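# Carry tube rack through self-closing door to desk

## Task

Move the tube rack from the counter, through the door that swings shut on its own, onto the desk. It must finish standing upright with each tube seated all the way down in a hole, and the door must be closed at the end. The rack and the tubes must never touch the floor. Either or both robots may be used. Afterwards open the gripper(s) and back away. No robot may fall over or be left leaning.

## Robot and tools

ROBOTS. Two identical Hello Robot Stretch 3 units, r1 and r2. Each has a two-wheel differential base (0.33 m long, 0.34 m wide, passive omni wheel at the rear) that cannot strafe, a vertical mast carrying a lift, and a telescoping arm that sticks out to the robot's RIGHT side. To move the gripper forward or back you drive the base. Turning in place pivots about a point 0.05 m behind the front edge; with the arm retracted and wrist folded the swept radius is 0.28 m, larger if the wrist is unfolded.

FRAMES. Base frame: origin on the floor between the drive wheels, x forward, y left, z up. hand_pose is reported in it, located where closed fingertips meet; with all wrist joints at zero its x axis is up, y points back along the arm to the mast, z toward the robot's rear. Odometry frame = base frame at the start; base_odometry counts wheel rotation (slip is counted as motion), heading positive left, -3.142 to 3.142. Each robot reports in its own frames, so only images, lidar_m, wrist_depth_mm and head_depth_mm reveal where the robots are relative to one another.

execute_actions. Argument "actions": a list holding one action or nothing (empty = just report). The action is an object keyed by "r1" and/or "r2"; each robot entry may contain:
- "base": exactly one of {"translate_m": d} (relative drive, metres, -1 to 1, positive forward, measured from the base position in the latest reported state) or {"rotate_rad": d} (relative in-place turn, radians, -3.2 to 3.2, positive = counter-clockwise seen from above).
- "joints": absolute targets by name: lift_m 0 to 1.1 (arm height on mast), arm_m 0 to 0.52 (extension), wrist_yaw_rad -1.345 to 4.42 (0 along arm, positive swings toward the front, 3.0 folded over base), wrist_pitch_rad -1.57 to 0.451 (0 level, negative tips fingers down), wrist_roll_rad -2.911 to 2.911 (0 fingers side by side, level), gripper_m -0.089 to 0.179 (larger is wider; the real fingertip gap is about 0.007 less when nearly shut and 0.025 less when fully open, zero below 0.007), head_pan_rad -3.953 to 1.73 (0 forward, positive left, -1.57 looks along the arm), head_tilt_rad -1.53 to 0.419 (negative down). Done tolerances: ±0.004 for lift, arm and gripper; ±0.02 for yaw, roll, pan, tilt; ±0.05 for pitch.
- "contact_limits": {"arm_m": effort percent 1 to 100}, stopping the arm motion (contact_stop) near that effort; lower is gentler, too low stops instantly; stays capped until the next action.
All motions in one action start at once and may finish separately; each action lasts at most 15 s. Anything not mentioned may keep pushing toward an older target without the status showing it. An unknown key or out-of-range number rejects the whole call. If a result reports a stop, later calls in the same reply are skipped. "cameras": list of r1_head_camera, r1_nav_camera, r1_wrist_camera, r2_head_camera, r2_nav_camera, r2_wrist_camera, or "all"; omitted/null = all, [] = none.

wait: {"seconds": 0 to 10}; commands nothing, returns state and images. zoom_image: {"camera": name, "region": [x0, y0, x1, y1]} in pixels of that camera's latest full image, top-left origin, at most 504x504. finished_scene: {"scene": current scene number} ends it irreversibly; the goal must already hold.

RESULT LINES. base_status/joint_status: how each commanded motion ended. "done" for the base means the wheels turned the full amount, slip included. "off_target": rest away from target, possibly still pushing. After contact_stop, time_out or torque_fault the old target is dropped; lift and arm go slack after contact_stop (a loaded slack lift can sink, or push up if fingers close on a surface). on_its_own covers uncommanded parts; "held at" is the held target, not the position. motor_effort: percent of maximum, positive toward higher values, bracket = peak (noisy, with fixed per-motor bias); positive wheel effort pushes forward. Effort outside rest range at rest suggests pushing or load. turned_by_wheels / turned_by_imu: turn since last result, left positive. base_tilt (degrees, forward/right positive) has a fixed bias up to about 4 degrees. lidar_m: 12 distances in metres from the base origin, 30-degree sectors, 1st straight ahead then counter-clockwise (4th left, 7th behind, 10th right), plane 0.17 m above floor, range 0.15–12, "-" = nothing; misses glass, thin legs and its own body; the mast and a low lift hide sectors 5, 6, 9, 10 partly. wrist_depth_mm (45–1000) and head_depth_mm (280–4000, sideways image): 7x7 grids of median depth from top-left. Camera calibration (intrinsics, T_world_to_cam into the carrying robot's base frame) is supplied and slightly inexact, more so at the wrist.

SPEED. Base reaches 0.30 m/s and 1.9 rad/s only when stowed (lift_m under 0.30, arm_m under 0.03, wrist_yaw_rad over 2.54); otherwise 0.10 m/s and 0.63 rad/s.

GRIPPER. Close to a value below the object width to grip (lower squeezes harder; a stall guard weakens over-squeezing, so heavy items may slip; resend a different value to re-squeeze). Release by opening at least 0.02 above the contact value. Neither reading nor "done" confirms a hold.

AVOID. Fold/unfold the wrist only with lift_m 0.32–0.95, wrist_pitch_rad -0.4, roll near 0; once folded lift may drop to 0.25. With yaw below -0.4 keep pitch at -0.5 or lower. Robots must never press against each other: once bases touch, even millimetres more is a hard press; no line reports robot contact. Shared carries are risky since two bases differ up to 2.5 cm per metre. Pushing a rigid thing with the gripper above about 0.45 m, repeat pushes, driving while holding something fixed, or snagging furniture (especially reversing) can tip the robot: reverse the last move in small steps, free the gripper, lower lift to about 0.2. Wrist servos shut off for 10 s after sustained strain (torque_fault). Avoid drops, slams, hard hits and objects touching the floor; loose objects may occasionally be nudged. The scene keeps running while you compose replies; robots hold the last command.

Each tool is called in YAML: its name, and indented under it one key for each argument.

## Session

execute_actions:
  actions: []

Scene clock: 0.00 s.
r1.base_odometry: x=+0.000 y=+0.000 heading=+0.000 (m, m, rad; r1's odometry frame)
r1.turned_by_wheels: +0.000 (rad since the last result)
r1.turned_by_imu: +0.000 (rad since the last result)
r1.base_tilt: forward=+0.4 right=+0.9 (deg)
r1.lidar_m: 2.41 1.06 0.86 0.73 0.72 0.81 1.12 1.12 1.26 1.31 1.30 1.47
r1.head_depth_mm: 1901 2045 2053 2041 2071 2056 2047 / 1960 2397 2408 2382 2374 2362 2232 / 1962 2771 2791 2776 2759 2777 2280 / 1958 2692 2693 2694 2742 2726 2289 / 1967 2594 2636 2620 2622 2608 2284 / 1981 2493 2520 2560 2518 2548 2259 / 1973 2408 2445 2424 2434 1017 2261
r1.base_status: not commanded
r1.joint_positions: lift_m=+0.323 arm_m=+0.001 wrist_yaw_rad=+2.923 wrist_pitch_rad=-0.450 wrist_roll_rad=-0.014 gripper_m=+0.037 head_pan_rad=-0.007 head_tilt_rad=+0.005
r1.joint_status: not commanded
r1.motor_effort: left_wheel=+0 right_wheel=+0 lift_m=+28 arm_m=+0 wrist_yaw_rad=-1 wrist_pitch_rad=+5 wrist_roll_rad=+1 gripper_m=+0 head_pan_rad=+0 head_tilt_rad=+1 (%)
r1.hand_pose: x=+0.0266 y=+0.0694 z=+0.3282 quat_wxyz=(+0.232, +0.697, +0.083, +0.673) (m; r1's base frame)
r1.wrist_depth_mm: - 637 692 789 929 - - / 585 - 750 882 - - 860 / 632 - 800 852 829 820 790 / 672 690 697 695 670 667 648 / 599 605 - 577 587 555 557 / 521 514 - 513 484 487 482 / 462 - - - 434 432 424
r2.base_odometry: x=+0.000 y=+0.000 heading=+0.000 (m, m, rad; r2's odometry frame)
r2.turned_by_wheels: +0.000 (rad since the last result)
r2.turned_by_imu: +0.000 (rad since the last result)
r2.base_tilt: forward=-1.1 right=-1.2 (deg)
r2.lidar_m: 1.82 1.96 2.02 1.89 1.80 0.96 0.68 0.65 0.67 0.90 1.32 1.36
r2.head_depth_mm: 1643 1629 1644 1651 1659 1650 1649 / 1795 1848 1843 1862 1880 1880 1880 / 1880 2154 2131 2144 2169 2196 2091 / 1873 2283 2288 2236 2253 2254 2204 / 1880 2128 2131 2136 2128 2094 2072 / 1887 2008 2013 2005 1993 1977 1963 / 1851 1908 1902 1881 1856 1888 1857
r2.base_status: not commanded
r2.joint_positions: lift_m=+0.359 arm_m=-0.001 wrist_yaw_rad=+3.019 wrist_pitch_rad=-0.471 wrist_roll_rad=-0.016 gripper_m=+0.037 head_pan_rad=-0.006 head_tilt_rad=-0.005
r2.joint_status: not commanded
r2.motor_effort: left_wheel=+1 right_wheel=+0 lift_m=+30 arm_m=+0 wrist_yaw_rad=+0 wrist_pitch_rad=+7 wrist_roll_rad=-1 gripper_m=+0 head_pan_rad=+0 head_tilt_rad=+1 (%)
r2.hand_pose: x=+0.0053 y=+0.0720 z=+0.3595 quat_wxyz=(+0.206, +0.690, +0.125, +0.682) (m; r2's base frame)
r2.wrist_depth_mm: - - - - - - - / - - - - - - - / - - - - - - - / 791 798 790 779 785 795 798 / 657 644 - 660 665 650 662 / 557 554 - 575 537 555 562 / 481 - - - 490 484 486
pictures: r1_head_camera (sideways: a quarter turn clockwise sets it upright), r1_nav_camera (sideways: a quarter turn counterclockwise sets it upright), r1_wrist_camera, r2_head_camera (sideways: a quarter turn clockwise sets it upright), r2_nav_camera (sideways: a quarter turn counterclockwise sets it upright), r2_wrist_camera
camera_calibration (this result's frames):
r1_head_camera: T_world_to_cam=[[-0.012155, -0.0077835, -0.999896, 1.3228], [0.0194471, 0.999779, -0.00801899, 0.00975689], [0.999737, -0.0195426, -0.0120009, -0.0333756], [0, 0, 0, 1]] pos_world=[0.0492557, -0.000110939, 1.32234]
r1_nav_camera: T_world_to_cam=[[-0.00112994, -0.0279795, 0.999608, -1.25462], [0.0359924, -0.998962, -0.0279208, 0.0840544], [0.999351, 0.0359468, 0.00213582, -0.0531488], [0, 0, 0, 1]] pos_world=[0.0486714, 0.0507739, 1.25659]
r1_wrist_camera: T_world_to_cam=[[0.977016, -0.211532, -0.0263612, 0.00603588], [-0.152756, -0.608501, -0.778712, 0.3236], [0.148681, 0.76484, -0.626828, 0.31372], [0, 0, 0, 1]] pos_world=[-0.00310964, -0.0417581, 0.448798]
r2_head_camera: T_world_to_cam=[[-0.0040886, 0.0302998, -0.999532, 1.32429], [-0.0219907, 0.999296, 0.0303826, -0.0375133], [0.99975, 0.0221047, -0.00341941, -0.0405262], [0, 0, 0, 1]] pos_world=[0.0451056, -0.00174298, 1.32467]
r2_nav_camera: T_world_to_cam=[[0.0148169, 0.021464, 0.99966, -1.2666], [0.0105763, -0.999717, 0.0213084, 0.0251214], [0.999834, 0.010257, -0.0150398, -0.0278856], [0, 0, 0, 1]] pos_world=[0.0463825, 0.0525865, 1.26521]
r2_wrist_camera: T_world_to_cam=[[0.996556, -0.0806437, 0.0193015, -0.00682539], [-0.032448, -0.593458, -0.80421, 0.36707], [0.0763092, 0.800815, -0.594031, 0.315862], [0, 0, 0, 1]] pos_world=[-0.00539059, -0.0356565, 0.482965]
Images, in order (width x height): r1_head_camera 896x504, r1_nav_camera 672x504, r1_wrist_camera 644x364, r2_head_camera 896x504, r2_nav_camera 672x504, r2_wrist_camera 644x364.

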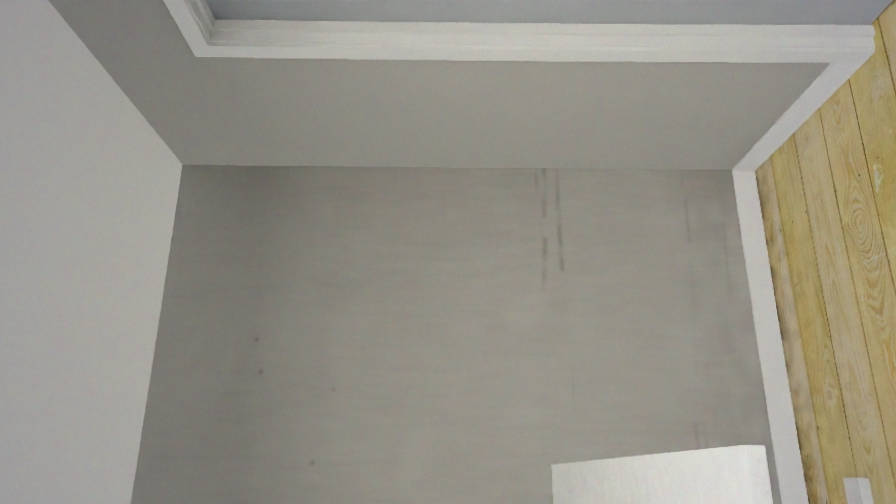

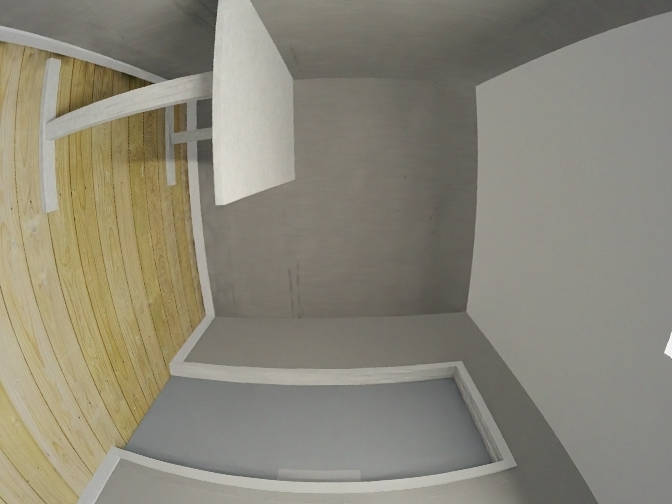

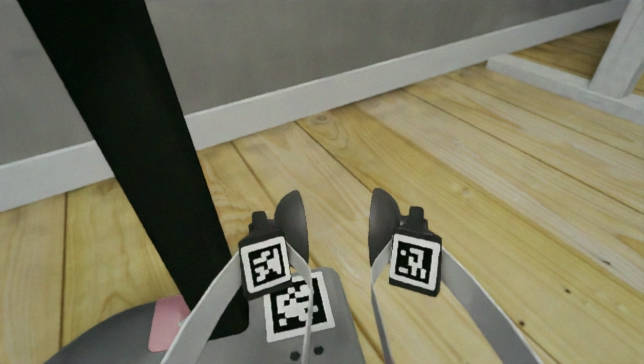

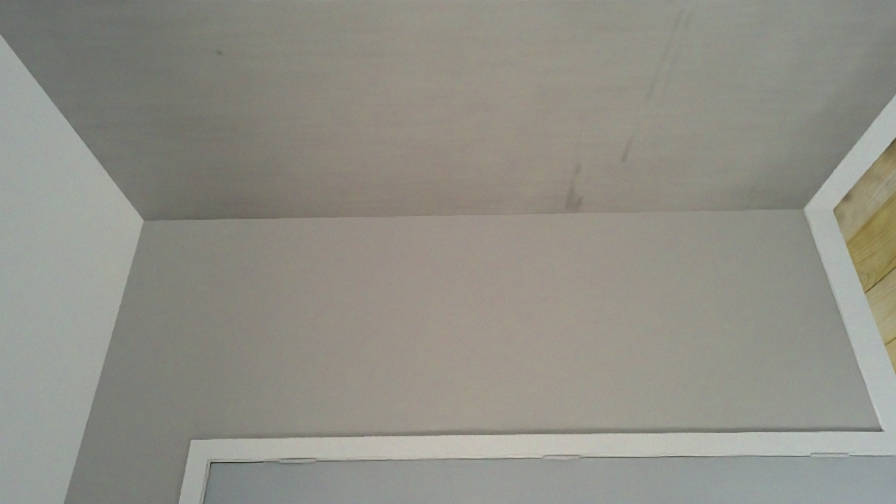

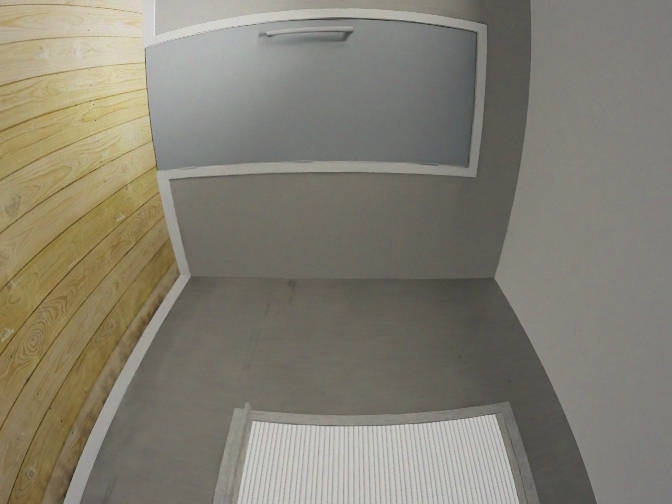

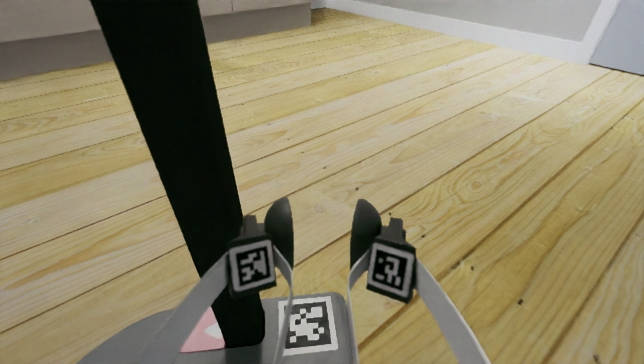

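execute_actions:
  actions:
    - {"r1":{"base":{"rotate_rad":0.3},"joints":{"wrist_yaw_rad":3.0,"lift_m":0.28,"head_pan_rad":-0.9,"head_tilt_rad":-0.6}},"r2":{"base":{"rotate_rad":1.9},"joints":{"lift_m":0.27,"wrist_pitch_rad":-0.4,"head_tilt_rad":-0.3}}}
  cameras: ["r1_head_camera","r2_head_camera"]

Scene clock: 12.33 s.
r1.base_odometry: x=+0.000 y=+0.000 heading=+0.300 (m, m, rad; r1's odometry frame)
r1.turned_by_wheels: +0.300 (rad since the last result)
r1.turned_by_imu: +0.305 (rad since the last result)
r1.base_tilt: forward=+0.4 right=+0.8 (deg)
r1.lidar_m: 1.10 1.04 0.75 0.72 0.75 1.01 1.12 1.16 1.36 1.31 1.35 1.93
r1.head_depth_mm: 1141 1234 1337 1472 1623 1467 1242 / 1221 1312 1436 1598 1721 1461 1239 / 1283 1413 1546 1743 1752 1457 1249 / 1454 1610 1780 1988 1776 1461 1237 / 1580 1737 1959 2123 1758 1457 1232 / 1705 1921 2157 2212 1759 1452 1229 / 1801 2029 2307 2212 1732 1444 1230
r1.base_status: done
r1.joint_positions: lift_m=+0.281 arm_m=+0.001 wrist_yaw_rad=+2.997 wrist_pitch_rad=-0.451 wrist_roll_rad=-0.014 gripper_m=+0.037 head_pan_rad=-0.893 head_tilt_rad=-0.593
r1.joint_status: all done
r1.motor_effort: left_wheel=-2(8) right_wheel=+2(8) lift_m=+14(29) arm_m=+0(0) wrist_yaw_rad=+3(3) wrist_pitch_rad=+5(6) wrist_roll_rad=+1(1) gripper_m=+1(1) head_pan_rad=-3(30) head_tilt_rad=-5(36) (%)
r1.hand_pose: x=+0.0105 y=+0.0723 z=+0.2859 quat_wxyz=(+0.207, +0.694, +0.109, +0.681) (m; r1's base frame)
r1.wrist_depth_mm: 636 - 679 708 724 758 805 / 687 - 740 769 791 843 841 / 734 757 772 759 750 734 711 / 662 646 630 626 622 597 592 / 546 546 - 536 527 516 506 / 478 - - - 437 441 437 / - - - - 397 392 383
r2.base_odometry: x=+0.000 y=+0.000 heading=+1.900 (m, m, rad; r2's odometry frame)
r2.turned_by_wheels: +1.900 (rad since the last result)
r2.turned_by_imu: +1.877 (rad since the last result)
r2.base_tilt: forward=-1.1 right=-1.2 (deg)
r2.lidar_m: 1.79 1.23 0.74 0.65 0.65 0.78 1.32 1.33 1.57 1.96 1.97 2.07
r2.head_depth_mm: 2348 2479 2580 2064 2186 1993 1547 / 2270 2412 2513 1992 2139 2012 1572 / 2238 2343 2484 1953 2072 2005 1563 / 2202 2317 2378 1890 2006 1999 1563 / 2150 2267 2372 1844 1948 2010 1578 / 2090 2190 2334 1833 1889 1937 1583 / 2056 2152 2278 1756 1839 1927 1572
r2.base_status: done
r2.joint_positions: lift_m=+0.270 arm_m=-0.001 wrist_yaw_rad=+3.019 wrist_pitch_rad=-0.422 wrist_roll_rad=-0.016 gripper_m=+0.037 head_pan_rad=-0.006 head_tilt_rad=-0.297
r2.joint_status: all done
r2.motor_effort: left_wheel=-2(13) right_wheel=+2(12) lift_m=+18(25) arm_m=-1(0) wrist_yaw_rad=+0(0) wrist_pitch_rad=+12(13) wrist_roll_rad=+0(1) gripper_m=+0(0) head_pan_rad=+0(0) head_tilt_rad=-1(16) (%)
r2.hand_pose: x=+0.0060 y=+0.0785 z=+0.2823 quat_wxyz=(+0.189, +0.693, +0.107, +0.687) (m; r2's base frame)
r2.wrist_depth_mm: 525 - 611 668 743 824 930 / 568 592 662 729 827 904 - / 604 653 737 805 892 950 925 / 636 681 700 702 704 706 705 / 567 557 - 569 587 579 573 / 470 487 - - 468 476 483 / - - - - 412 409 417
pictures: r1_head_camera (sideways: a quarter turn clockwise sets it upright), r2_head_camera (sideways: a quarter turn clockwise sets it upright)
camera_calibration (this result's frames):
r1_head_camera: T_world_to_cam=[[-0.365035, 0.440718, -0.820071, 1.09012], [0.782525, 0.622467, -0.0138002, 0.0126199], [0.504385, -0.646764, -0.572095, 0.698593], [0, 0, 0, 1]] pos_world=[0.0356963, -0.036465, 1.29381]
r2_head_camera: T_world_to_cam=[[-0.291245, 0.0319047, -0.956116, 1.26914], [-0.0120967, 0.999241, 0.0370286, -0.0462131], [0.956572, 0.0223502, -0.290638, 0.333607], [0, 0, 0, 1]] pos_world=[0.049953, -0.00176991, 1.31212]
Images, in order (width x height): r1_head_camera 896x504, r2_head_camera 896x504.

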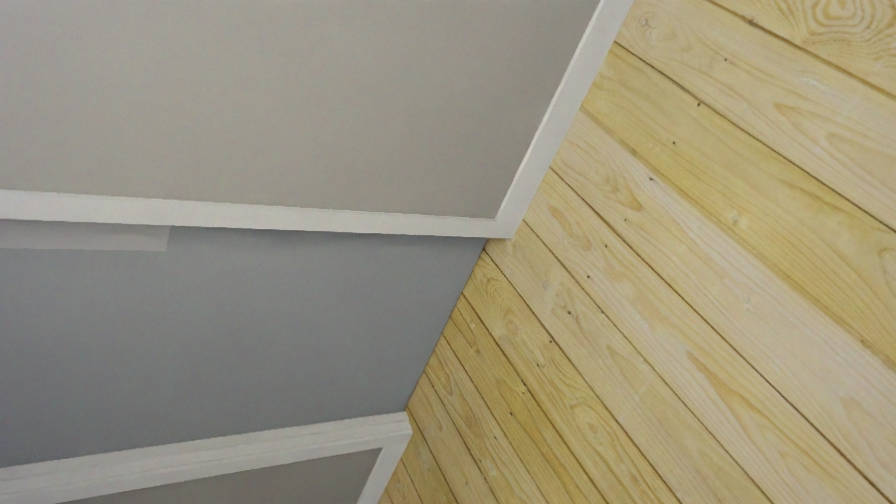

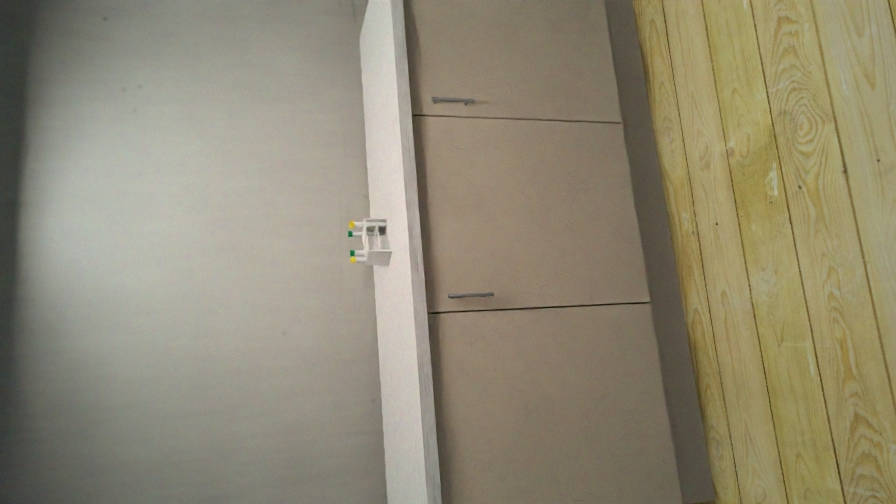

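execute_actions:
  actions:
    - {"r1":{"base":{"rotate_rad":-0.613}},"r2":{"base":{"translate_m":1.0},"joints":{"head_tilt_rad":-0.45}}}
  cameras: ["r2_head_camera"]

zoom_image:
  camera: "r2_head_camera"
  region: [300,150,500,330]

Scene clock: 26.30 s.
r1.base_odometry: x=+0.000 y=+0.000 heading=-0.313 (m, m, rad; r1's odometry frame)
r1.turned_by_wheels: -0.613 (rad since the last result)
r1.turned_by_imu: -0.619 (rad since the last result)
r1.base_tilt: forward=+0.4 right=+0.8 (deg)
r1.lidar_m: 1.78 2.28 1.06 0.78 0.72 0.73 0.94 1.12 1.13 1.40 1.30 1.32
r1.head_depth_mm: 1076 1184 1312 1487 1657 1458 1242 / 1081 1195 1320 1496 1667 1459 1238 / 1080 1193 1333 1500 1670 1456 1235 / 1094 1198 1342 1508 1656 1456 1239 / 1088 1208 1340 1517 1671 1444 1233 / 1095 1217 1352 1530 1682 1450 1237 / 1103 1214 1353 1536 1687 1442 1233
r1.base_status: done
r1.joint_positions: lift_m=+0.281 arm_m=+0.001 wrist_yaw_rad=+2.997 wrist_pitch_rad=-0.451 wrist_roll_rad=-0.014 gripper_m=+0.037 head_pan_rad=-0.893 head_tilt_rad=-0.593
r1.joint_status: not commanded
r1.motor_effort: left_wheel=+2(9) right_wheel=-2(7) lift_m=+14(14) arm_m=+0(0) wrist_yaw_rad=+3(3) wrist_pitch_rad=+5(5) wrist_roll_rad=+1(1) gripper_m=+0(0) head_pan_rad=-2(2) head_tilt_rad=-4(3) (%)
r1.hand_pose: x=+0.0105 y=+0.0723 z=+0.2859 quat_wxyz=(+0.207, +0.694, +0.110, +0.681) (m; r1's base frame)
r1.wrist_depth_mm: 553 - 771 911 - - - / 582 - 819 951 960 902 864 / 611 677 783 759 747 723 720 / 624 635 641 623 617 601 595 / 542 544 - 535 529 510 500 / 471 - - - 438 440 438 / - - - - 399 389 387
r2.base_odometry: x=-0.323 y=+0.946 heading=+1.900 (m, m, rad; r2's odometry frame)
r2.turned_by_wheels: +0.000 (rad since the last result)
r2.turned_by_imu: +0.008 (rad since the last result)
r2.base_tilt: forward=-1.1 right=-1.2 (deg)
r2.lidar_m: 0.82 0.82 0.96 0.87 0.87 1.04 1.92 2.31 1.97 1.74 1.75 0.94
r2.head_depth_mm: 1336 1433 1507 994 1071 1192 1339 / 1300 1411 1474 975 1027 1156 1295 / 1277 1374 1463 944 999 1112 1279 / 1253 1348 1403 943 966 1070 1195 / 1234 1316 1392 946 924 1032 1152 / 1199 1294 1388 952 908 995 1114 / 1177 1262 1343 958 881 970 1073
r2.base_status: done
r2.joint_positions: lift_m=+0.270 arm_m=-0.001 wrist_yaw_rad=+3.019 wrist_pitch_rad=-0.421 wrist_roll_rad=-0.016 gripper_m=+0.037 head_pan_rad=-0.006 head_tilt_rad=-0.445
r2.joint_status: all done
r2.motor_effort: left_wheel=-3(9) right_wheel=+2(9) lift_m=+18(18) arm_m=-1(0) wrist_yaw_rad=+0(0) wrist_pitch_rad=+12(12) wrist_roll_rad=-1(1) gripper_m=+0(1) head_pan_rad=+1(0) head_tilt_rad=-2(11) (%)
r2.hand_pose: x=+0.0060 y=+0.0785 z=+0.2824 quat_wxyz=(+0.189, +0.693, +0.107, +0.687) (m; r2's base frame)
r2.wrist_depth_mm: 682 - 822 916 971 - 695 / 738 789 870 943 - - 706 / 772 821 911 920 944 962 800 / 696 703 695 708 711 710 701 / 561 571 - 559 583 568 575 / 477 491 - - 462 487 482 / - - - - 408 416 411
pictures: r2_head_camera (sideways: a quarter turn clockwise sets it upright)
camera_calibration (this result's frames):
r2_head_camera: T_world_to_cam=[[-0.42954, 0.0326766, -0.902456, 1.19995], [-0.00642432, 0.999209, 0.0392376, -0.0491163], [0.903025, 0.0226518, -0.428991, 0.513985], [0, 0, 0, 1]] pos_world=[0.0509698, -0.00177548, 1.30532]
Images, in order (width x height): r2_head_camera 896x504.

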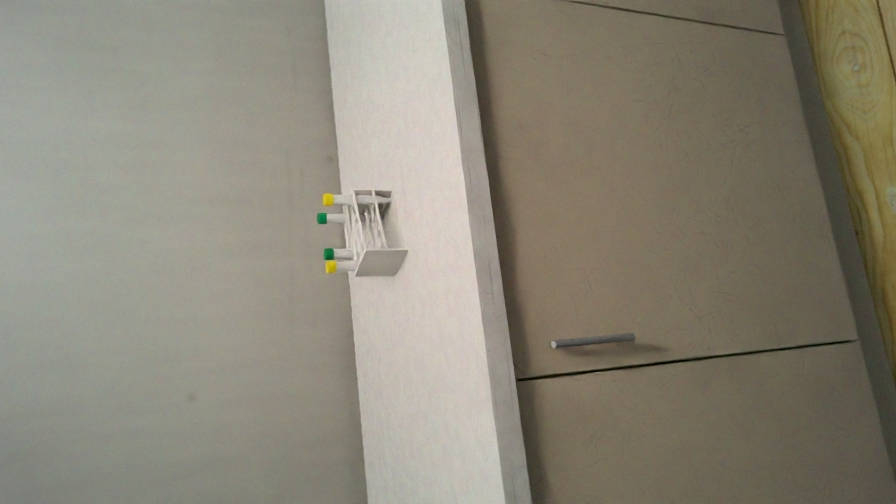

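Region (300, 150, 500, 330) of r2_head_camera's 896x504 image, scaled by 2.520, with more detail than that image has; it fills the top 454 rows of this view, and the rest is white.

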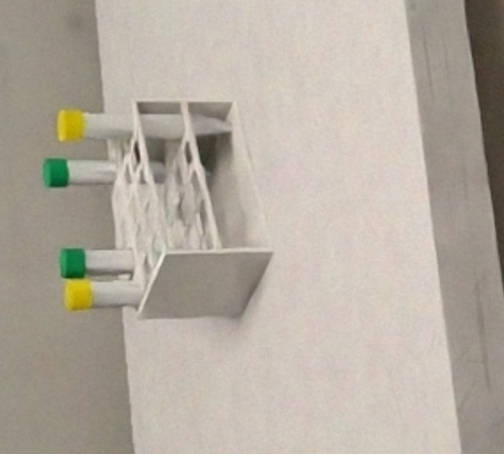

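execute_actions:
  actions:
    - {"r1":{"base":{"translate_m":1.0},"joints":{"head_pan_rad":-1.57}},"r2":{"base":{"translate_m":0.23}}}
  cameras: []

execute_actions:
  actions:
    - {"r1":{"base":{"translate_m":0.565}},"r2":{"base":{"rotate_rad":2.19},"joints":{"lift_m":0.93,"head_pan_rad":-1.57,"head_tilt_rad":-0.6}}}
  cameras: []

execute_actions:
  actions:
    - {"r1":{"base":{"rotate_rad":-0.955},"joints":{"head_pan_rad":0,"head_tilt_rad":-1.1}},"r2":{"base":{"translate_m":-0.485},"joints":{"wrist_yaw_rad":0,"gripper_m":0.179}}}
  cameras: ["r1_nav_camera","r2_head_camera","r2_wrist_camera"]

Scene clock: 47.80 s.
r1.base_odometry: x=+0.951 y=-0.308 heading=-0.313 (m, m, rad; r1's odometry frame)
r1.turned_by_wheels: +0.000 (rad since the last result)
r1.turned_by_imu: +0.004 (rad since the last result)
r1.base_tilt: forward=+0.4 right=+0.8 (deg)
r1.lidar_m: 1.02 1.84 1.69 1.41 1.31 1.33 1.70 1.94 1.14 0.77 0.70 0.76
r1.head_depth_mm: 903 1025 1186 1410 1670 1461 1243 / 831 934 1070 1241 1485 1458 1245 / 775 862 972 1116 1310 1429 1251 / 725 798 893 1008 1164 1347 1241 / 677 741 825 925 1049 1223 1232 / 639 694 763 853 960 1102 1201 / 603 654 714 789 885 997 1148
r1.base_status: done
r1.joint_positions: lift_m=+0.281 arm_m=+0.001 wrist_yaw_rad=+2.997 wrist_pitch_rad=-0.451 wrist_roll_rad=-0.014 gripper_m=+0.037 head_pan_rad=-1.563 head_tilt_rad=-0.593
r1.joint_status: all done
r1.motor_effort: left_wheel=+2(11) right_wheel=-2(5) lift_m=+14(14) arm_m=+0(0) wrist_yaw_rad=+2(3) wrist_pitch_rad=+5(5) wrist_roll_rad=+1(1) gripper_m=+0(1) head_pan_rad=-2(24) head_tilt_rad=-4(4) (%)
r1.hand_pose: x=+0.0104 y=+0.0723 z=+0.2859 quat_wxyz=(+0.207, +0.694, +0.110, +0.681) (m; r1's base frame)
r1.wrist_depth_mm: 976 - - - - - - / - - - - 953 922 927 / 819 803 779 764 755 723 713 / 659 653 631 622 612 604 591 / 547 533 - 544 532 512 497 / 469 - - - 433 443 434 / - - - - 397 387 384
r2.base_odometry: x=-0.397 y=+1.164 heading=+1.900 (m, m, rad; r2's odometry frame)
r2.turned_by_wheels: +0.000 (rad since the last result)
r2.turned_by_imu: +0.001 (rad since the last result)
r2.base_tilt: forward=-1.1 right=-1.3 (deg)
r2.lidar_m: 0.60 0.60 0.70 0.92 0.92 1.10 2.03 2.54 1.90 1.69 1.17 0.69
r2.head_depth_mm: 1118 1195 1290 921 757 845 958 / 1093 1179 1263 931 745 820 923 / 1074 1146 1245 918 720 788 883 / 1049 1131 1210 881 706 763 852 / 1032 1109 1185 944 688 736 820 / 1005 1080 1167 950 672 708 790 / 995 1060 1141 961 667 689 762
r2.base_status: done
r2.joint_positions: lift_m=+0.270 arm_m=-0.001 wrist_yaw_rad=+3.019 wrist_pitch_rad=-0.421 wrist_roll_rad=-0.016 gripper_m=+0.037 head_pan_rad=-0.006 head_tilt_rad=-0.446
r2.joint_status: not commanded
r2.motor_effort: left_wheel=-3(11) right_wheel=+2(10) lift_m=+18(17) arm_m=-1(0) wrist_yaw_rad=+0(0) wrist_pitch_rad=+12(12) wrist_roll_rad=+0(1) gripper_m=+0(0) head_pan_rad=+0(0) head_tilt_rad=-2(2) (%)
r2.hand_pose: x=+0.0060 y=+0.0785 z=+0.2824 quat_wxyz=(+0.189, +0.693, +0.107, +0.687) (m; r2's base frame)
r2.wrist_depth_mm: 730 - 879 925 - 656 509 / 766 827 928 - - 679 533 / 818 849 918 929 928 771 547 / 707 695 706 707 717 706 604 / 568 567 - 571 571 577 572 / 479 487 - - 468 480 475 / - - - - 413 414 413
pictures: none
No camera images: the call's "cameras" was empty. Leave "cameras" out to get every camera's image.

Scene clock: 54.63 s.
r1.base_odometry: x=+1.489 y=-0.482 heading=-0.313 (m, m, rad; r1's odometry frame)
r1.turned_by_wheels: +0.000 (rad since the last result)
r1.turned_by_imu: +0.003 (rad since the last result)
r1.base_tilt: forward=+0.4 right=+0.9 (deg)
r1.lidar_m: 0.59 1.09 1.40 1.55 1.28 1.21 2.13 2.39 0.61 0.49 0.45 0.46
r1.head_depth_mm: 458 520 602 714 879 1144 1246 / 407 458 533 632 760 949 1184 / 418 457 506 569 657 789 1020 / 438 481 536 605 699 809 978 / 414 454 505 566 646 755 900 / 391 426 470 523 589 675 792 / 370 401 438 486 542 614 706
r1.base_status: done
r1.joint_positions: lift_m=+0.281 arm_m=+0.001 wrist_yaw_rad=+2.997 wrist_pitch_rad=-0.451 wrist_roll_rad=-0.014 gripper_m=+0.037 head_pan_rad=-1.563 head_tilt_rad=-0.593
r1.joint_status: not commanded
r1.motor_effort: left_wheel=+2(10) right_wheel=-2(6) lift_m=+14(15) arm_m=+0(0) wrist_yaw_rad=+2(3) wrist_pitch_rad=+6(5) wrist_roll_rad=+1(1) gripper_m=+1(0) head_pan_rad=-2(2) head_tilt_rad=-4(4) (%)
r1.hand_pose: x=+0.0104 y=+0.0723 z=+0.2859 quat_wxyz=(+0.207, +0.694, +0.110, +0.681) (m; r1's base frame)
r1.wrist_depth_mm: - - - - - - - / - - - - 967 953 909 / 815 823 784 759 738 732 722 / 656 640 632 615 614 603 583 / 555 538 - 536 533 512 503 / 476 - - - 432 444 440 / - - - - 390 392 385
r2.base_odometry: x=-0.397 y=+1.164 heading=-2.194 (m, m, rad; r2's odometry frame)
r2.turned_by_wheels: +2.190 (rad since the last result)
r2.turned_by_imu: +2.169 (rad since the last result)
r2.base_tilt: forward=-1.1 right=-1.2 (deg)
r2.lidar_m: 0.93 1.19 2.53 2.56 1.82 1.70 1.00 0.65 0.60 0.61 0.76 0.92
r2.head_depth_mm: 1006 1095 987 697 696 - - / 1048 1137 994 698 747 823 - / 1087 1197 997 732 796 880 - / 1135 1260 1012 759 852 940 - / 1191 1320 1020 795 912 1023 - / 1245 1351 1030 830 978 1180 1293 / 1154 1210 1235 887 1373 1463 1254
r2.base_status: done
r2.joint_positions: lift_m=+0.930 arm_m=-0.001 wrist_yaw_rad=+3.019 wrist_pitch_rad=-0.421 wrist_roll_rad=-0.016 gripper_m=+0.037 head_pan_rad=-1.563 head_tilt_rad=-0.593
r2.joint_status: all done
r2.motor_effort: left_wheel=-3(12) right_wheel=+2(10) lift_m=+38(40) arm_m=-1(0) wrist_yaw_rad=+0(1) wrist_pitch_rad=+12(12) wrist_roll_rad=+0(0) gripper_m=+0(0) head_pan_rad=-2(35) head_tilt_rad=-3(13) (%)
r2.hand_pose: x=+0.0061 y=+0.0786 z=+0.9415 quat_wxyz=(+0.189, +0.693, +0.107, +0.687) (m; r2's base frame)
r2.wrist_depth_mm: - - - - - - - / - - - - - - - / - - - - - - - / - - - - - - - / - - - - - - - / - - - - - - - / - - - - - - -
pictures: none
No camera images: the call's "cameras" was empty. Leave "cameras" out to get every camera's image.

Scene clock: 60.63 s.
r1.base_odometry: x=+1.489 y=-0.482 heading=-1.268 (m, m, rad; r1's odometry frame)
r1.turned_by_wheels: -0.955 (rad since the last result)
r1.turned_by_imu: -0.965 (rad since the last result)
r1.base_tilt: forward=+0.4 right=+0.8 (deg)
r1.lidar_m: 0.45 0.47 0.64 1.38 1.42 1.54 1.21 1.70 2.30 1.57 0.53 0.47
r1.head_depth_mm: 430 521 663 868 1206 1194 1105 / 429 520 659 905 1251 1190 1104 / 428 519 657 902 1260 1185 - / 427 518 656 896 1254 1187 - / 426 516 653 897 1248 1185 - / 425 515 655 894 1251 1176 1101 / 425 514 651 887 1246 1174 1091
r1.base_status: done
r1.joint_positions: lift_m=+0.281 arm_m=+0.001 wrist_yaw_rad=+2.997 wrist_pitch_rad=-0.451 wrist_roll_rad=-0.014 gripper_m=+0.037 head_pan_rad=-0.007 head_tilt_rad=-1.087
r1.joint_status: all done
r1.motor_effort: left_wheel=+2(11) right_wheel=-2(8) lift_m=+14(14) arm_m=+0(0) wrist_yaw_rad=+3(3) wrist_pitch_rad=+5(6) wrist_roll_rad=+1(1) gripper_m=+1(0) head_pan_rad=+3(28) head_tilt_rad=-7(36) (%)
r1.hand_pose: x=+0.0104 y=+0.0723 z=+0.2859 quat_wxyz=(+0.207, +0.694, +0.110, +0.681) (m; r1's base frame)
r1.wrist_depth_mm: - - - - 898 573 473 / - - - - 883 619 487 / 817 802 784 766 744 671 495 / 654 653 640 624 615 596 498 / 555 543 - 543 532 515 493 / 471 - - - 434 439 434 / - - - - 395 388 385
r2.base_odometry: x=-0.114 y=+1.558 heading=-2.194 (m, m, rad; r2's odometry frame)
r2.turned_by_wheels: +0.000 (rad since the last result)
r2.turned_by_imu: -0.005 (rad since the last result)
r2.base_tilt: forward=-1.2 right=-1.2 (deg)
r2.lidar_m: 1.38 1.75 2.72 2.01 1.35 1.25 0.69 0.45 0.42 0.42 0.52 1.08
r2.head_depth_mm: 837 915 953 695 553 - - / 873 953 989 698 554 - - / 912 994 996 700 576 - - / 944 1044 1008 707 580 668 821 / 991 1094 1019 707 582 737 896 / 1042 1158 1028 711 652 791 994 / 1090 1215 1038 715 698 867 1182
r2.base_status: done
r2.joint_positions: lift_m=+0.930 arm_m=-0.001 wrist_yaw_rad=+0.002 wrist_pitch_rad=-0.421 wrist_roll_rad=-0.016 gripper_m=+0.179 head_pan_rad=-1.563 head_tilt_rad=-0.593
r2.joint_status: all done
r2.motor_effort: left_wheel=-1(10) right_wheel=+2(3) lift_m=+38(38) arm_m=+0(0) wrist_yaw_rad=-2(5) wrist_pitch_rad=+12(12) wrist_roll_rad=-1(0) gripper_m=+0(84) head_pan_rad=-3(3) head_tilt_rad=-2(3) (%)
r2.hand_pose: x=-0.0211 y=-0.3678 z=+0.9415 quat_wxyz=(+0.697, +0.150, -0.685, -0.146) (m; r2's base frame)
r2.wrist_depth_mm: 980 893 840 703 686 640 578 / 499 511 503 460 469 506 516 / 346 350 350 351 354 358 358 / 418 295 268 268 269 270 270 / 538 387 313 237 218 222 218 / 794 489 384 309 231 201 186 / - 668 474 360 293 249 222
pictures: r1_nav_camera (sideways: a quarter turn counterclockwise sets it upright), r2_head_camera (sideways: a quarter turn clockwise sets it upright), r2_wrist_camera
camera_calibration (this result's frames):
r1_nav_camera: T_world_to_cam=[[0.886164, -0.0341602, 0.462111, -0.559121], [-0.0120308, -0.998639, -0.0507507, 0.114007], [0.463216, 0.0394139, -0.885369, 1.10486], [0, 0, 0, 1]] pos_world=[-0.0149424, 0.0512057, 1.24237]
r2_head_camera: T_world_to_cam=[[0.0258959, 0.558012, -0.829429, 1.10193], [0.999079, 0.0139488, 0.0405769, -0.0569857], [0.0342119, -0.829716, -0.557137, 0.686021], [0, 0, 0, 1]] pos_world=[0.00492768, -0.0448924, 1.29849]
r2_wrist_camera: T_world_to_cam=[[-0.998873, -0.0423925, 0.0213468, -0.0572063], [-0.0412242, 0.55196, -0.832851, 1.02135], [0.0235241, -0.832792, -0.553086, 0.375317], [0, 0, 0, 1]] pos_world=[-0.0238664, -0.253609, 1.05944]
Images, in order (width x height): r1_nav_camera 672x504, r2_head_camera 896x504, r2_wrist_camera 644x364.

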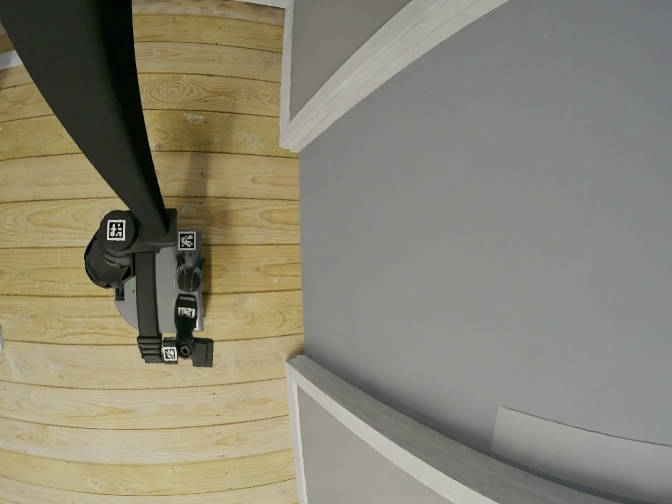

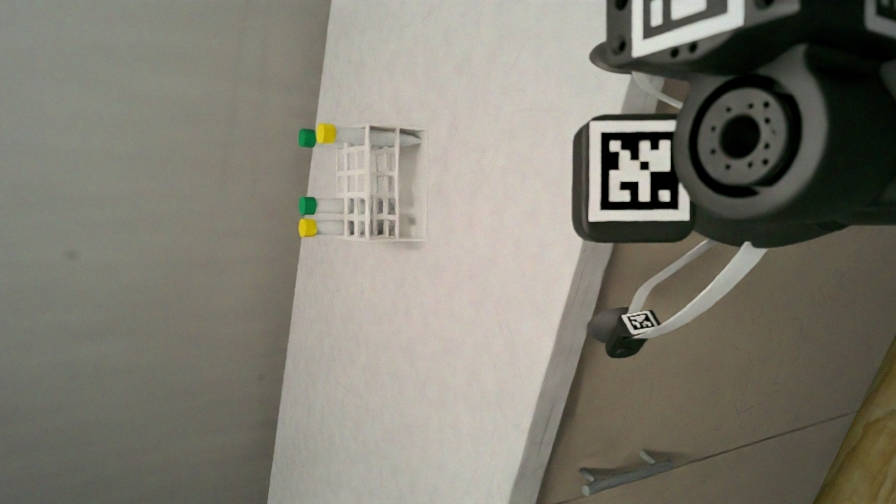

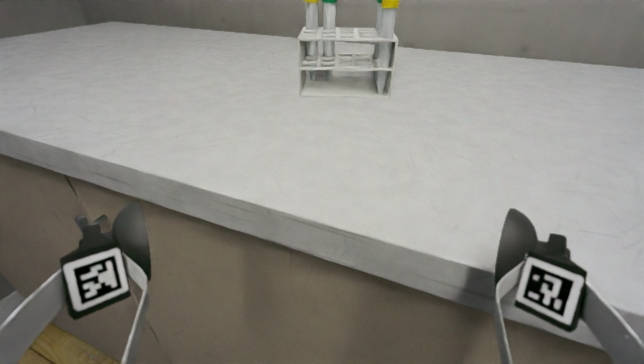

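execute_actions:
  actions:
    - {"r1":{"base":{"translate_m":0.35},"joints":{"head_pan_rad":-1.9,"head_tilt_rad":-0.7,"lift_m":0.33,"wrist_pitch_rad":-0.4}},"r2":{"base":{"translate_m":-0.033},"joints":{"wrist_pitch_rad":-0.15,"wrist_roll_rad":0,"arm_m":0.12}}}
  cameras: []

execute_actions:
  actions:
    - {"r1":{"base":{"translate_m":0.65}},"r2":{"joints":{"lift_m":0.87,"arm_m":0.24}}}
  cameras: ["r1_nav_camera","r2_wrist_camera"]

Scene clock: 76.13 s.
r1.base_odometry: x=+1.594 y=-0.816 heading=-1.268 (m, m, rad; r1's odometry frame)
r1.turned_by_wheels: +0.000 (rad since the last result)
r1.turned_by_imu: +0.002 (rad since the last result)
r1.base_tilt: forward=+0.4 right=+0.9 (deg)
r1.lidar_m: - - 0.15 0.38 1.43 1.83 1.56 2.07 2.48 0.34 0.15 -
r1.head_depth_mm: 2404 2778 2482 1940 1604 1368 1184 / 2339 2662 2494 1939 1596 1361 1182 / 2245 2555 2448 1942 1599 1352 1183 / 2189 2432 2467 1929 1585 1352 1179 / 2114 2358 2459 1923 1583 1349 1173 / 2033 2259 2455 1911 1582 1295 757 / 1997 2184 2344 1065 455 508 608
r1.base_status: done
r1.joint_positions: lift_m=+0.329 arm_m=+0.001 wrist_yaw_rad=+2.998 wrist_pitch_rad=-0.418 wrist_roll_rad=-0.014 gripper_m=+0.037 head_pan_rad=-1.893 head_tilt_rad=-0.705
r1.joint_status: all done
r1.motor_effort: left_wheel=+2(10) right_wheel=-2(7) lift_m=+38(37) arm_m=+0(0) wrist_yaw_rad=+1(3) wrist_pitch_rad=+7(10) wrist_roll_rad=+1(1) gripper_m=+0(1) head_pan_rad=-3(32) head_tilt_rad=+2(30) (%)
r1.hand_pose: x=+0.0110 y=+0.0766 z=+0.3422 quat_wxyz=(+0.196, +0.695, +0.098, +0.685) (m; r1's base frame)
r1.wrist_depth_mm: - - - 523 262 160 115 / - - - 573 275 164 117 / - 967 937 631 288 169 120 / 765 758 741 673 298 175 122 / 628 621 - 587 252 180 125 / 537 530 - 535 370 176 128 / 477 - - - 339 178 130
r2.base_odometry: x=-0.095 y=+1.585 heading=-2.194 (m, m, rad; r2's odometry frame)
r2.turned_by_wheels: +0.000 (rad since the last result)
r2.turned_by_imu: -0.001 (rad since the last result)
r2.base_tilt: forward=-1.1 right=-1.2 (deg)
r2.lidar_m: 1.41 1.79 2.74 1.96 1.31 1.22 0.67 0.44 0.40 0.41 0.51 1.05
r2.head_depth_mm: 825 898 945 - - 547 614 / 857 945 986 - - 583 663 / 893 980 1001 - - 627 715 / 933 1032 856 708 556 651 782 / 978 1082 1022 710 581 699 862 / 1025 1140 1026 710 606 763 963 / 1079 1205 1033 716 684 839 1084
r2.base_status: done
r2.joint_positions: lift_m=+0.930 arm_m=+0.120 wrist_yaw_rad=+0.001 wrist_pitch_rad=-0.174 wrist_roll_rad=-0.006 gripper_m=+0.179 head_pan_rad=-1.563 head_tilt_rad=-0.593
r2.joint_status: all done
r2.motor_effort: left_wheel=-2(10) right_wheel=+1(3) lift_m=+38(38) arm_m=+2(3) wrist_yaw_rad=-1(2) wrist_pitch_rad=+13(15) wrist_roll_rad=+3(5) gripper_m=+0(0) head_pan_rad=-3(2) head_tilt_rad=-3(2) (%)
r2.hand_pose: x=-0.0212 y=-0.5129 z=+1.0002 quat_wxyz=(+0.707, +0.062, -0.702, -0.061) (m; r2's base frame)
r2.wrist_depth_mm: - 867 752 658 594 544 490 / - 931 791 714 625 555 512 / 980 872 818 697 638 594 532 / 505 505 501 351 503 497 503 / 349 368 353 351 353 364 353 / - 263 270 271 270 269 274 / 214 219 219 221 219 218 211
pictures: none
No camera images: the call's "cameras" was empty. Leave "cameras" out to get every camera's image.

Scene clock: 83.83 s.
r1.base_odometry: x=+1.788 y=-1.436 heading=-1.267 (m, m, rad; r1's odometry frame)
r1.turned_by_wheels: +0.000 (rad since the last result)
r1.turned_by_imu: -0.083 (rad since the last result)
r1.base_tilt: forward=+0.5 right=+0.9 (deg)
r1.lidar_m: 2.14 0.18 0.17 0.18 0.24 0.60 2.19 0.55 0.63 1.40 1.35 2.21
r1.head_depth_mm: 621 660 707 761 826 890 1053 / 710 763 827 901 993 1112 1149 / 830 905 999 1110 1254 1301 1188 / 1001 1114 1257 1434 1537 1362 1180 / 1259 1448 1699 1842 1602 1364 1183 / 1713 2053 2318 1956 1596 1356 1181 / 1957 2162 2348 1943 1604 1350 1169
r1.base_status: done
r1.joint_positions: lift_m=+0.329 arm_m=+0.001 wrist_yaw_rad=+2.998 wrist_pitch_rad=-0.417 wrist_roll_rad=-0.014 gripper_m=+0.037 head_pan_rad=-1.893 head_tilt_rad=-0.692
r1.joint_status: not commanded
r1.motor_effort: left_wheel=+8(61) right_wheel=+1(35) lift_m=+38(38) arm_m=+0(0) wrist_yaw_rad=+2(2) wrist_pitch_rad=+7(7) wrist_roll_rad=+1(1) gripper_m=+0(0) head_pan_rad=-2(6) head_tilt_rad=-5(14) (%)
r1.hand_pose: x=+0.0108 y=+0.0766 z=+0.3423 quat_wxyz=(+0.195, +0.695, +0.098, +0.685) (m; r1's base frame)
r1.wrist_depth_mm: 292 - 230 212 192 177 164 / 333 - 253 232 210 191 176 / 389 348 282 257 230 210 190 / 464 401 314 287 255 229 208 / 583 472 - 320 271 253 235 / 546 513 - 357 336 281 485 / 480 - - - 378 335 441
r2.base_odometry: x=-0.095 y=+1.585 heading=-2.194 (m, m, rad; r2's odometry frame)
r2.turned_by_wheels: +0.000 (rad since the last result)
r2.turned_by_imu: -0.001 (rad since the last result)
r2.base_tilt: forward=-1.1 right=-1.2 (deg)
r2.lidar_m: 1.41 1.79 2.73 1.46 1.31 1.22 0.68 0.44 0.40 0.41 0.51 1.04
r2.head_depth_mm: 827 903 945 758 - 538 616 / 858 942 989 - 499 562 661 / 895 979 1003 - 516 602 719 / 933 1032 855 706 559 647 784 / 976 1082 1015 707 581 702 863 / 1023 1139 1025 712 608 762 962 / 1072 1208 1033 716 683 841 1083
r2.base_status: not commanded
r2.joint_positions: lift_m=+0.870 arm_m=+0.240 wrist_yaw_rad=+0.001 wrist_pitch_rad=-0.173 wrist_roll_rad=-0.006 gripper_m=+0.179 head_pan_rad=-1.563 head_tilt_rad=-0.593
r2.joint_status: all done
r2.motor_effort: left_wheel=-3(2) right_wheel=+1(1) lift_m=+18(33) arm_m=+2(2) wrist_yaw_rad=-1(1) wrist_pitch_rad=+13(13) wrist_roll_rad=+3(3) gripper_m=+0(0) head_pan_rad=-2(2) head_tilt_rad=-3(2) (%)
r2.hand_pose: x=-0.0212 y=-0.6330 z=+0.9413 quat_wxyz=(+0.707, +0.062, -0.702, -0.061) (m; r2's base frame)
r2.wrist_depth_mm: 848 710 625 552 496 453 411 / 897 798 655 562 498 464 425 / 598 603 461 262 453 476 445 / 339 341 251 256 256 334 336 / 236 249 230 227 225 243 234 / - 176 179 181 181 180 185 / 147 147 147 146 146 146 141
pictures: r1_nav_camera (sideways: a quarter turn counterclockwise sets it upright), r2_wrist_camera
camera_calibration (this result's frames):
r1_nav_camera: T_world_to_cam=[[-0.229401, -0.598487, 0.767586, -0.950331], [-0.951961, 0.302306, -0.0487959, 0.117222], [-0.202842, -0.741906, -0.639086, 0.788683], [0, 0, 0, 1]] pos_world=[0.0535617, -0.0190685, 1.23922]
r2_wrist_camera: T_world_to_cam=[[-0.999231, -0.0334008, 0.0205281, -0.0621277], [-0.0304358, 0.330844, -0.943195, 1.13168], [0.0247118, -0.943094, -0.331606, -0.123893], [0, 0, 0, 1]] pos_world=[-0.0245748, -0.493326, 1.02758]
Images, in order (width x height): r1_nav_camera 672x504, r2_wrist_camera 644x364.

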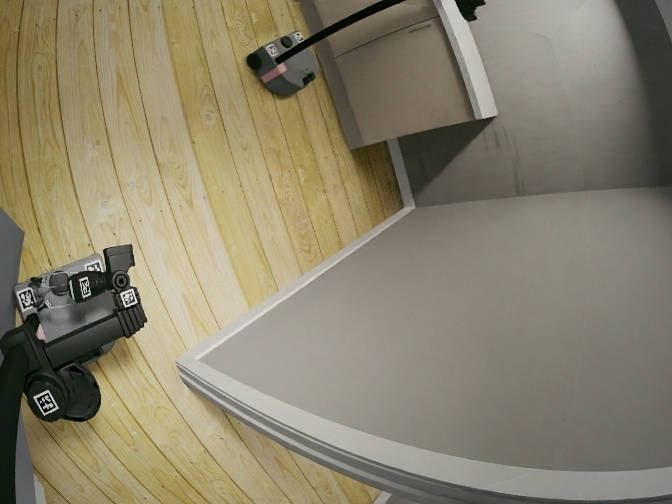

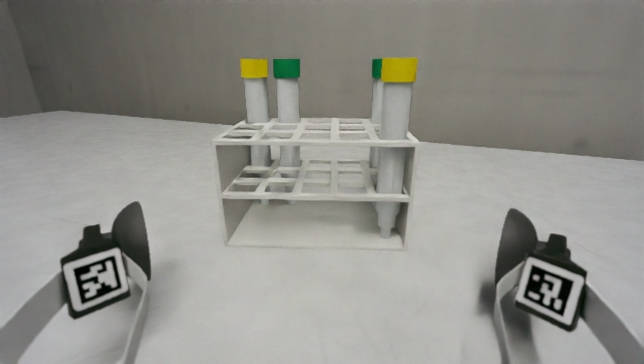

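execute_actions:
  actions:
    - {"r1":{"base":{"rotate_rad":1.07}},"r2":{"base":{"translate_m":0.007},"joints":{"lift_m":0.872,"arm_m":0.28}}}
  cameras: ["r2_wrist_camera"]

execute_actions:
  actions:
    - {"r1":{"base":{"translate_m":0.4}},"r2":{"joints":{"arm_m":0.32,"head_pan_rad":1.1,"head_tilt_rad":-0.5},"contact_limits":{"arm_m":15}}}
  cameras: ["r2_wrist_camera","r2_head_camera"]

Scene clock: 100.77 s.
r1.base_odometry: x=+1.788 y=-1.436 heading=-0.198 (m, m, rad; r1's odometry frame)
r1.turned_by_wheels: +1.070 (rad since the last result)
r1.turned_by_imu: +1.067 (rad since the last result)
r1.base_tilt: forward=+0.3 right=+0.8 (deg)
r1.lidar_m: - - 0.15 0.55 2.18 0.55 0.63 1.43 1.34 2.22 2.16 -
r1.head_depth_mm: 1923 1612 1777 1946 1665 1397 1205 / 1119 1705 1884 1994 1648 1392 1202 / 1181 1779 1994 1745 1648 1391 1193 / 2034 1924 2172 1962 1649 1388 1195 / 2014 2048 2334 2025 1649 1382 1197 / 2098 2213 2427 2017 1633 1384 1196 / 2289 2494 2584 2009 1639 1375 1198
r1.base_status: done
r1.joint_positions: lift_m=+0.329 arm_m=+0.001 wrist_yaw_rad=+2.998 wrist_pitch_rad=-0.417 wrist_roll_rad=-0.014 gripper_m=+0.037 head_pan_rad=-1.941 head_tilt_rad=-0.664
r1.joint_status: not commanded
r1.motor_effort: left_wheel=+1(26) right_wheel=+7(32) lift_m=+37(38) arm_m=+0(0) wrist_yaw_rad=+2(2) wrist_pitch_rad=+7(7) wrist_roll_rad=+1(1) gripper_m=+0(1) head_pan_rad=+15(22) head_tilt_rad=-19(27) (%)
r1.hand_pose: x=+0.0108 y=+0.0766 z=+0.3423 quat_wxyz=(+0.195, +0.695, +0.098, +0.685) (m; r1's base frame)
r1.wrist_depth_mm: - - - - 297 154 104 / - - - - 307 156 105 / - 968 952 885 314 158 105 / 778 755 749 727 319 161 106 / 640 620 - 612 242 163 107 / 542 529 - 539 373 153 108 / 472 - - - 328 155 109
r2.base_odometry: x=-0.099 y=+1.579 heading=-2.194 (m, m, rad; r2's odometry frame)
r2.turned_by_wheels: +0.000 (rad since the last result)
r2.turned_by_imu: -0.001 (rad since the last result)
r2.base_tilt: forward=-1.2 right=-1.2 (deg)
r2.lidar_m: 1.41 1.78 2.73 1.42 1.32 1.23 0.68 0.44 0.41 0.41 0.51 1.05
r2.head_depth_mm: 831 897 954 - - 539 621 / 864 934 1000 - 519 567 665 / 899 985 1009 - 522 607 723 / 940 1031 954 690 559 651 790 / 978 1084 1020 709 581 705 873 / 1020 1144 1024 713 606 769 967 / 1076 1209 1030 715 687 846 1093
r2.base_status: done
r2.joint_positions: lift_m=+0.872 arm_m=+0.280 wrist_yaw_rad=+0.001 wrist_pitch_rad=-0.173 wrist_roll_rad=-0.006 gripper_m=+0.179 head_pan_rad=-1.563 head_tilt_rad=-0.593
r2.joint_status: all done
r2.motor_effort: left_wheel=-1(6) right_wheel=+1(6) lift_m=+38(39) arm_m=+2(3) wrist_yaw_rad=-1(1) wrist_pitch_rad=+13(13) wrist_roll_rad=+3(3) gripper_m=+1(0) head_pan_rad=-2(2) head_tilt_rad=-2(3) (%)
r2.hand_pose: x=-0.0212 y=-0.6730 z=+0.9424 quat_wxyz=(+0.707, +0.062, -0.702, -0.061) (m; r2's base frame)
r2.wrist_depth_mm: 801 681 589 520 466 420 382 / 887 720 623 534 196 441 401 / 594 606 524 209 172 459 415 / 341 342 195 211 164 341 340 / 238 252 212 218 177 242 237 / - 177 179 178 178 183 188 / 148 147 148 148 148 148 143
pictures: r2_wrist_camera
camera_calibration (this result's frames):
r2_wrist_camera: T_world_to_cam=[[-0.999232, -0.033389, 0.0205299, -0.063482], [-0.0304324, 0.330796, -0.943211, 1.1459], [0.0247016, -0.943111, -0.331558, -0.161321], [0, 0, 0, 1]] pos_world=[-0.0245759, -0.533322, 1.02864]
Images, in order (width x height): r2_wrist_camera 644x364.

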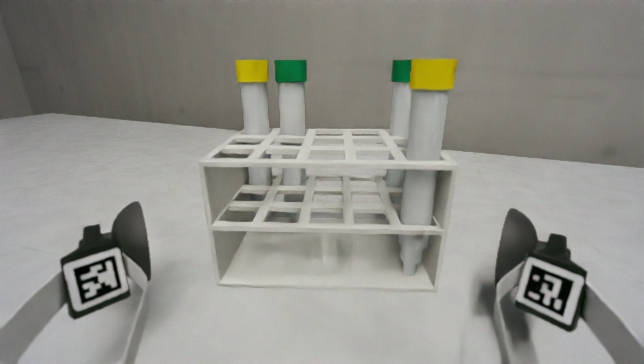

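Scene clock: 106.10 s.
r1.base_odometry: x=+2.180 y=-1.514 heading=-0.197 (m, m, rad; r1's odometry frame)
r1.turned_by_wheels: +0.000 (rad since the last result)
r1.turned_by_imu: +0.001 (rad since the last result)
r1.base_tilt: forward=+0.5 right=+0.9 (deg)
r1.lidar_m: 0.16 - 0.15 0.18 0.57 0.94 0.93 2.06 1.56 2.04 1.91 0.17
r1.head_depth_mm: 1842 1950 2116 1829 1622 1369 1198 / 1957 2084 2317 1876 1609 1370 1190 / 2050 2215 2437 1959 1602 1366 1183 / 2167 2365 2510 1986 1608 1366 1185 / 2458 2697 2517 1954 1600 1364 1175 / 2249 2447 2501 1947 1591 1354 1180 / 2030 2208 2342 1927 1587 1360 1187
r1.base_status: done
r1.joint_positions: lift_m=+0.329 arm_m=+0.001 wrist_yaw_rad=+2.998 wrist_pitch_rad=-0.417 wrist_roll_rad=-0.014 gripper_m=+0.037 head_pan_rad=-1.907 head_tilt_rad=-0.691
r1.joint_status: not commanded
r1.motor_effort: left_wheel=+6(37) right_wheel=+1(14) lift_m=+38(37) arm_m=+0(0) wrist_yaw_rad=+2(2) wrist_pitch_rad=+6(7) wrist_roll_rad=+1(1) gripper_m=+1(1) head_pan_rad=+3(22) head_tilt_rad=-5(25) (%)
r1.hand_pose: x=+0.0108 y=+0.0766 z=+0.3423 quat_wxyz=(+0.195, +0.695, +0.098, +0.685) (m; r1's base frame)
r1.wrist_depth_mm: - - 361 241 179 141 117 / - - 405 269 191 150 123 / - 951 458 303 207 159 129 / 775 760 531 335 223 170 134 / 644 624 - 361 219 181 142 / 547 542 - 413 292 189 151 / 484 - - - 298 198 161
r2.base_odometry: x=-0.099 y=+1.579 heading=-2.194 (m, m, rad; r2's odometry frame)
r2.turned_by_wheels: +0.000 (rad since the last result)
r2.turned_by_imu: -0.001 (rad since the last result)
r2.base_tilt: forward=-1.1 right=-1.2 (deg)
r2.lidar_m: 1.41 1.78 2.73 1.68 1.32 1.23 0.68 0.44 0.41 0.41 0.51 1.05
r2.head_depth_mm: 2405 2564 2817 2743 1999 1583 1311 / 2379 2592 2835 2728 1985 1591 1307 / 2354 2576 2821 2728 2019 1580 1312 / 2316 2533 2788 2735 2022 1594 1313 / 2300 2526 2773 2792 2017 1604 1319 / 2331 2530 2720 2511 1956 1597 1324 / 1498 1592 1724 1827 1783 1605 1319
r2.base_status: not commanded
r2.joint_positions: lift_m=+0.872 arm_m=+0.320 wrist_yaw_rad=+0.001 wrist_pitch_rad=-0.173 wrist_roll_rad=-0.006 gripper_m=+0.179 head_pan_rad=+1.093 head_tilt_rad=-0.507
r2.joint_status: all done
r2.motor_effort: left_wheel=-2(2) right_wheel=+2(1) lift_m=+37(38) arm_m=+2(1) wrist_yaw_rad=-1(1) wrist_pitch_rad=+13(13) wrist_roll_rad=+3(3) gripper_m=+1(0) head_pan_rad=+3(35) head_tilt_rad=+2(9) (%)
r2.contact_limits: arm_m 15 (drawing in: default 16, maximum 26; extending or still: default 22, maximum 35)
r2.hand_pose: x=-0.0212 y=-0.7130 z=+0.9424 quat_wxyz=(+0.707, +0.062, -0.702, -0.061) (m; r2's base frame)
r2.wrist_depth_mm: 744 633 552 485 439 393 358 / 826 693 559 505 430 392 375 / 597 604 463 511 168 420 392 / 340 339 139 158 119 312 337 / 237 224 158 180 149 124 237 / - 174 162 169 140 136 187 / 147 147 144 143 144 147 142
pictures: r2_head_camera (sideways: a quarter turn clockwise sets it upright), r2_wrist_camera
camera_calibration (this result's frames):
r2_head_camera: T_world_to_cam=[[-0.249981, -0.416692, -0.874001, 1.16174], [-0.891554, 0.451153, 0.039908, -0.0445865], [0.377679, 0.789195, -0.484283, 0.589136], [0, 0, 0, 1]] pos_world=[0.028156, 0.0392574, 1.30245]
r2_wrist_camera: T_world_to_cam=[[-0.999232, -0.0333889, 0.0205299, -0.0648176], [-0.0304324, 0.330796, -0.943211, 1.15913], [0.0247016, -0.943111, -0.331558, -0.199046], [0, 0, 0, 1]] pos_world=[-0.0245759, -0.573322, 1.02864]
Images, in order (width x height): r2_head_camera 896x504, r2_wrist_camera 644x364.

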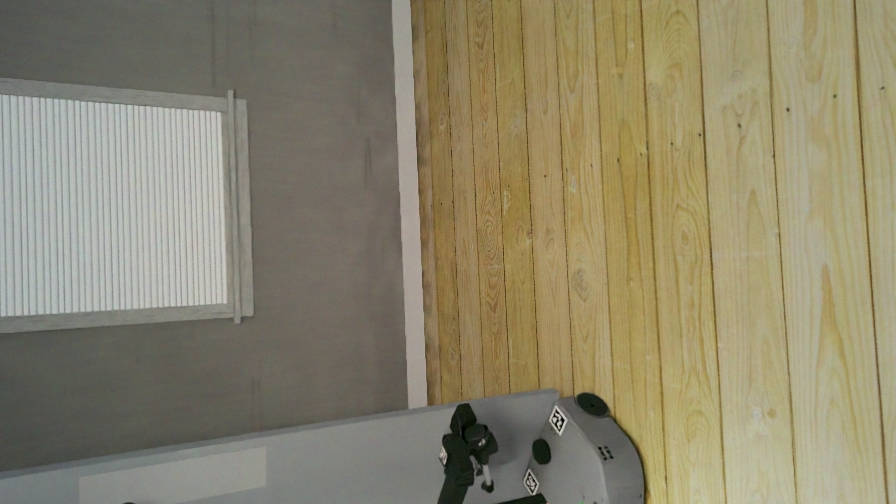

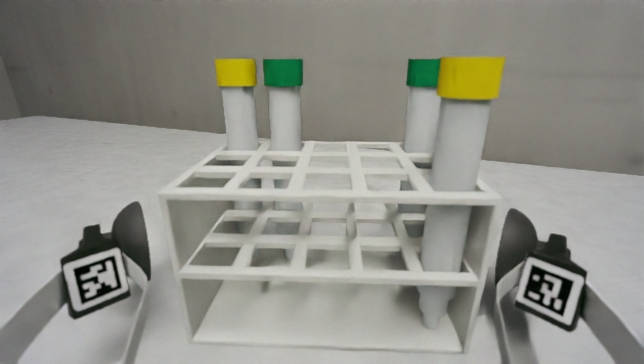

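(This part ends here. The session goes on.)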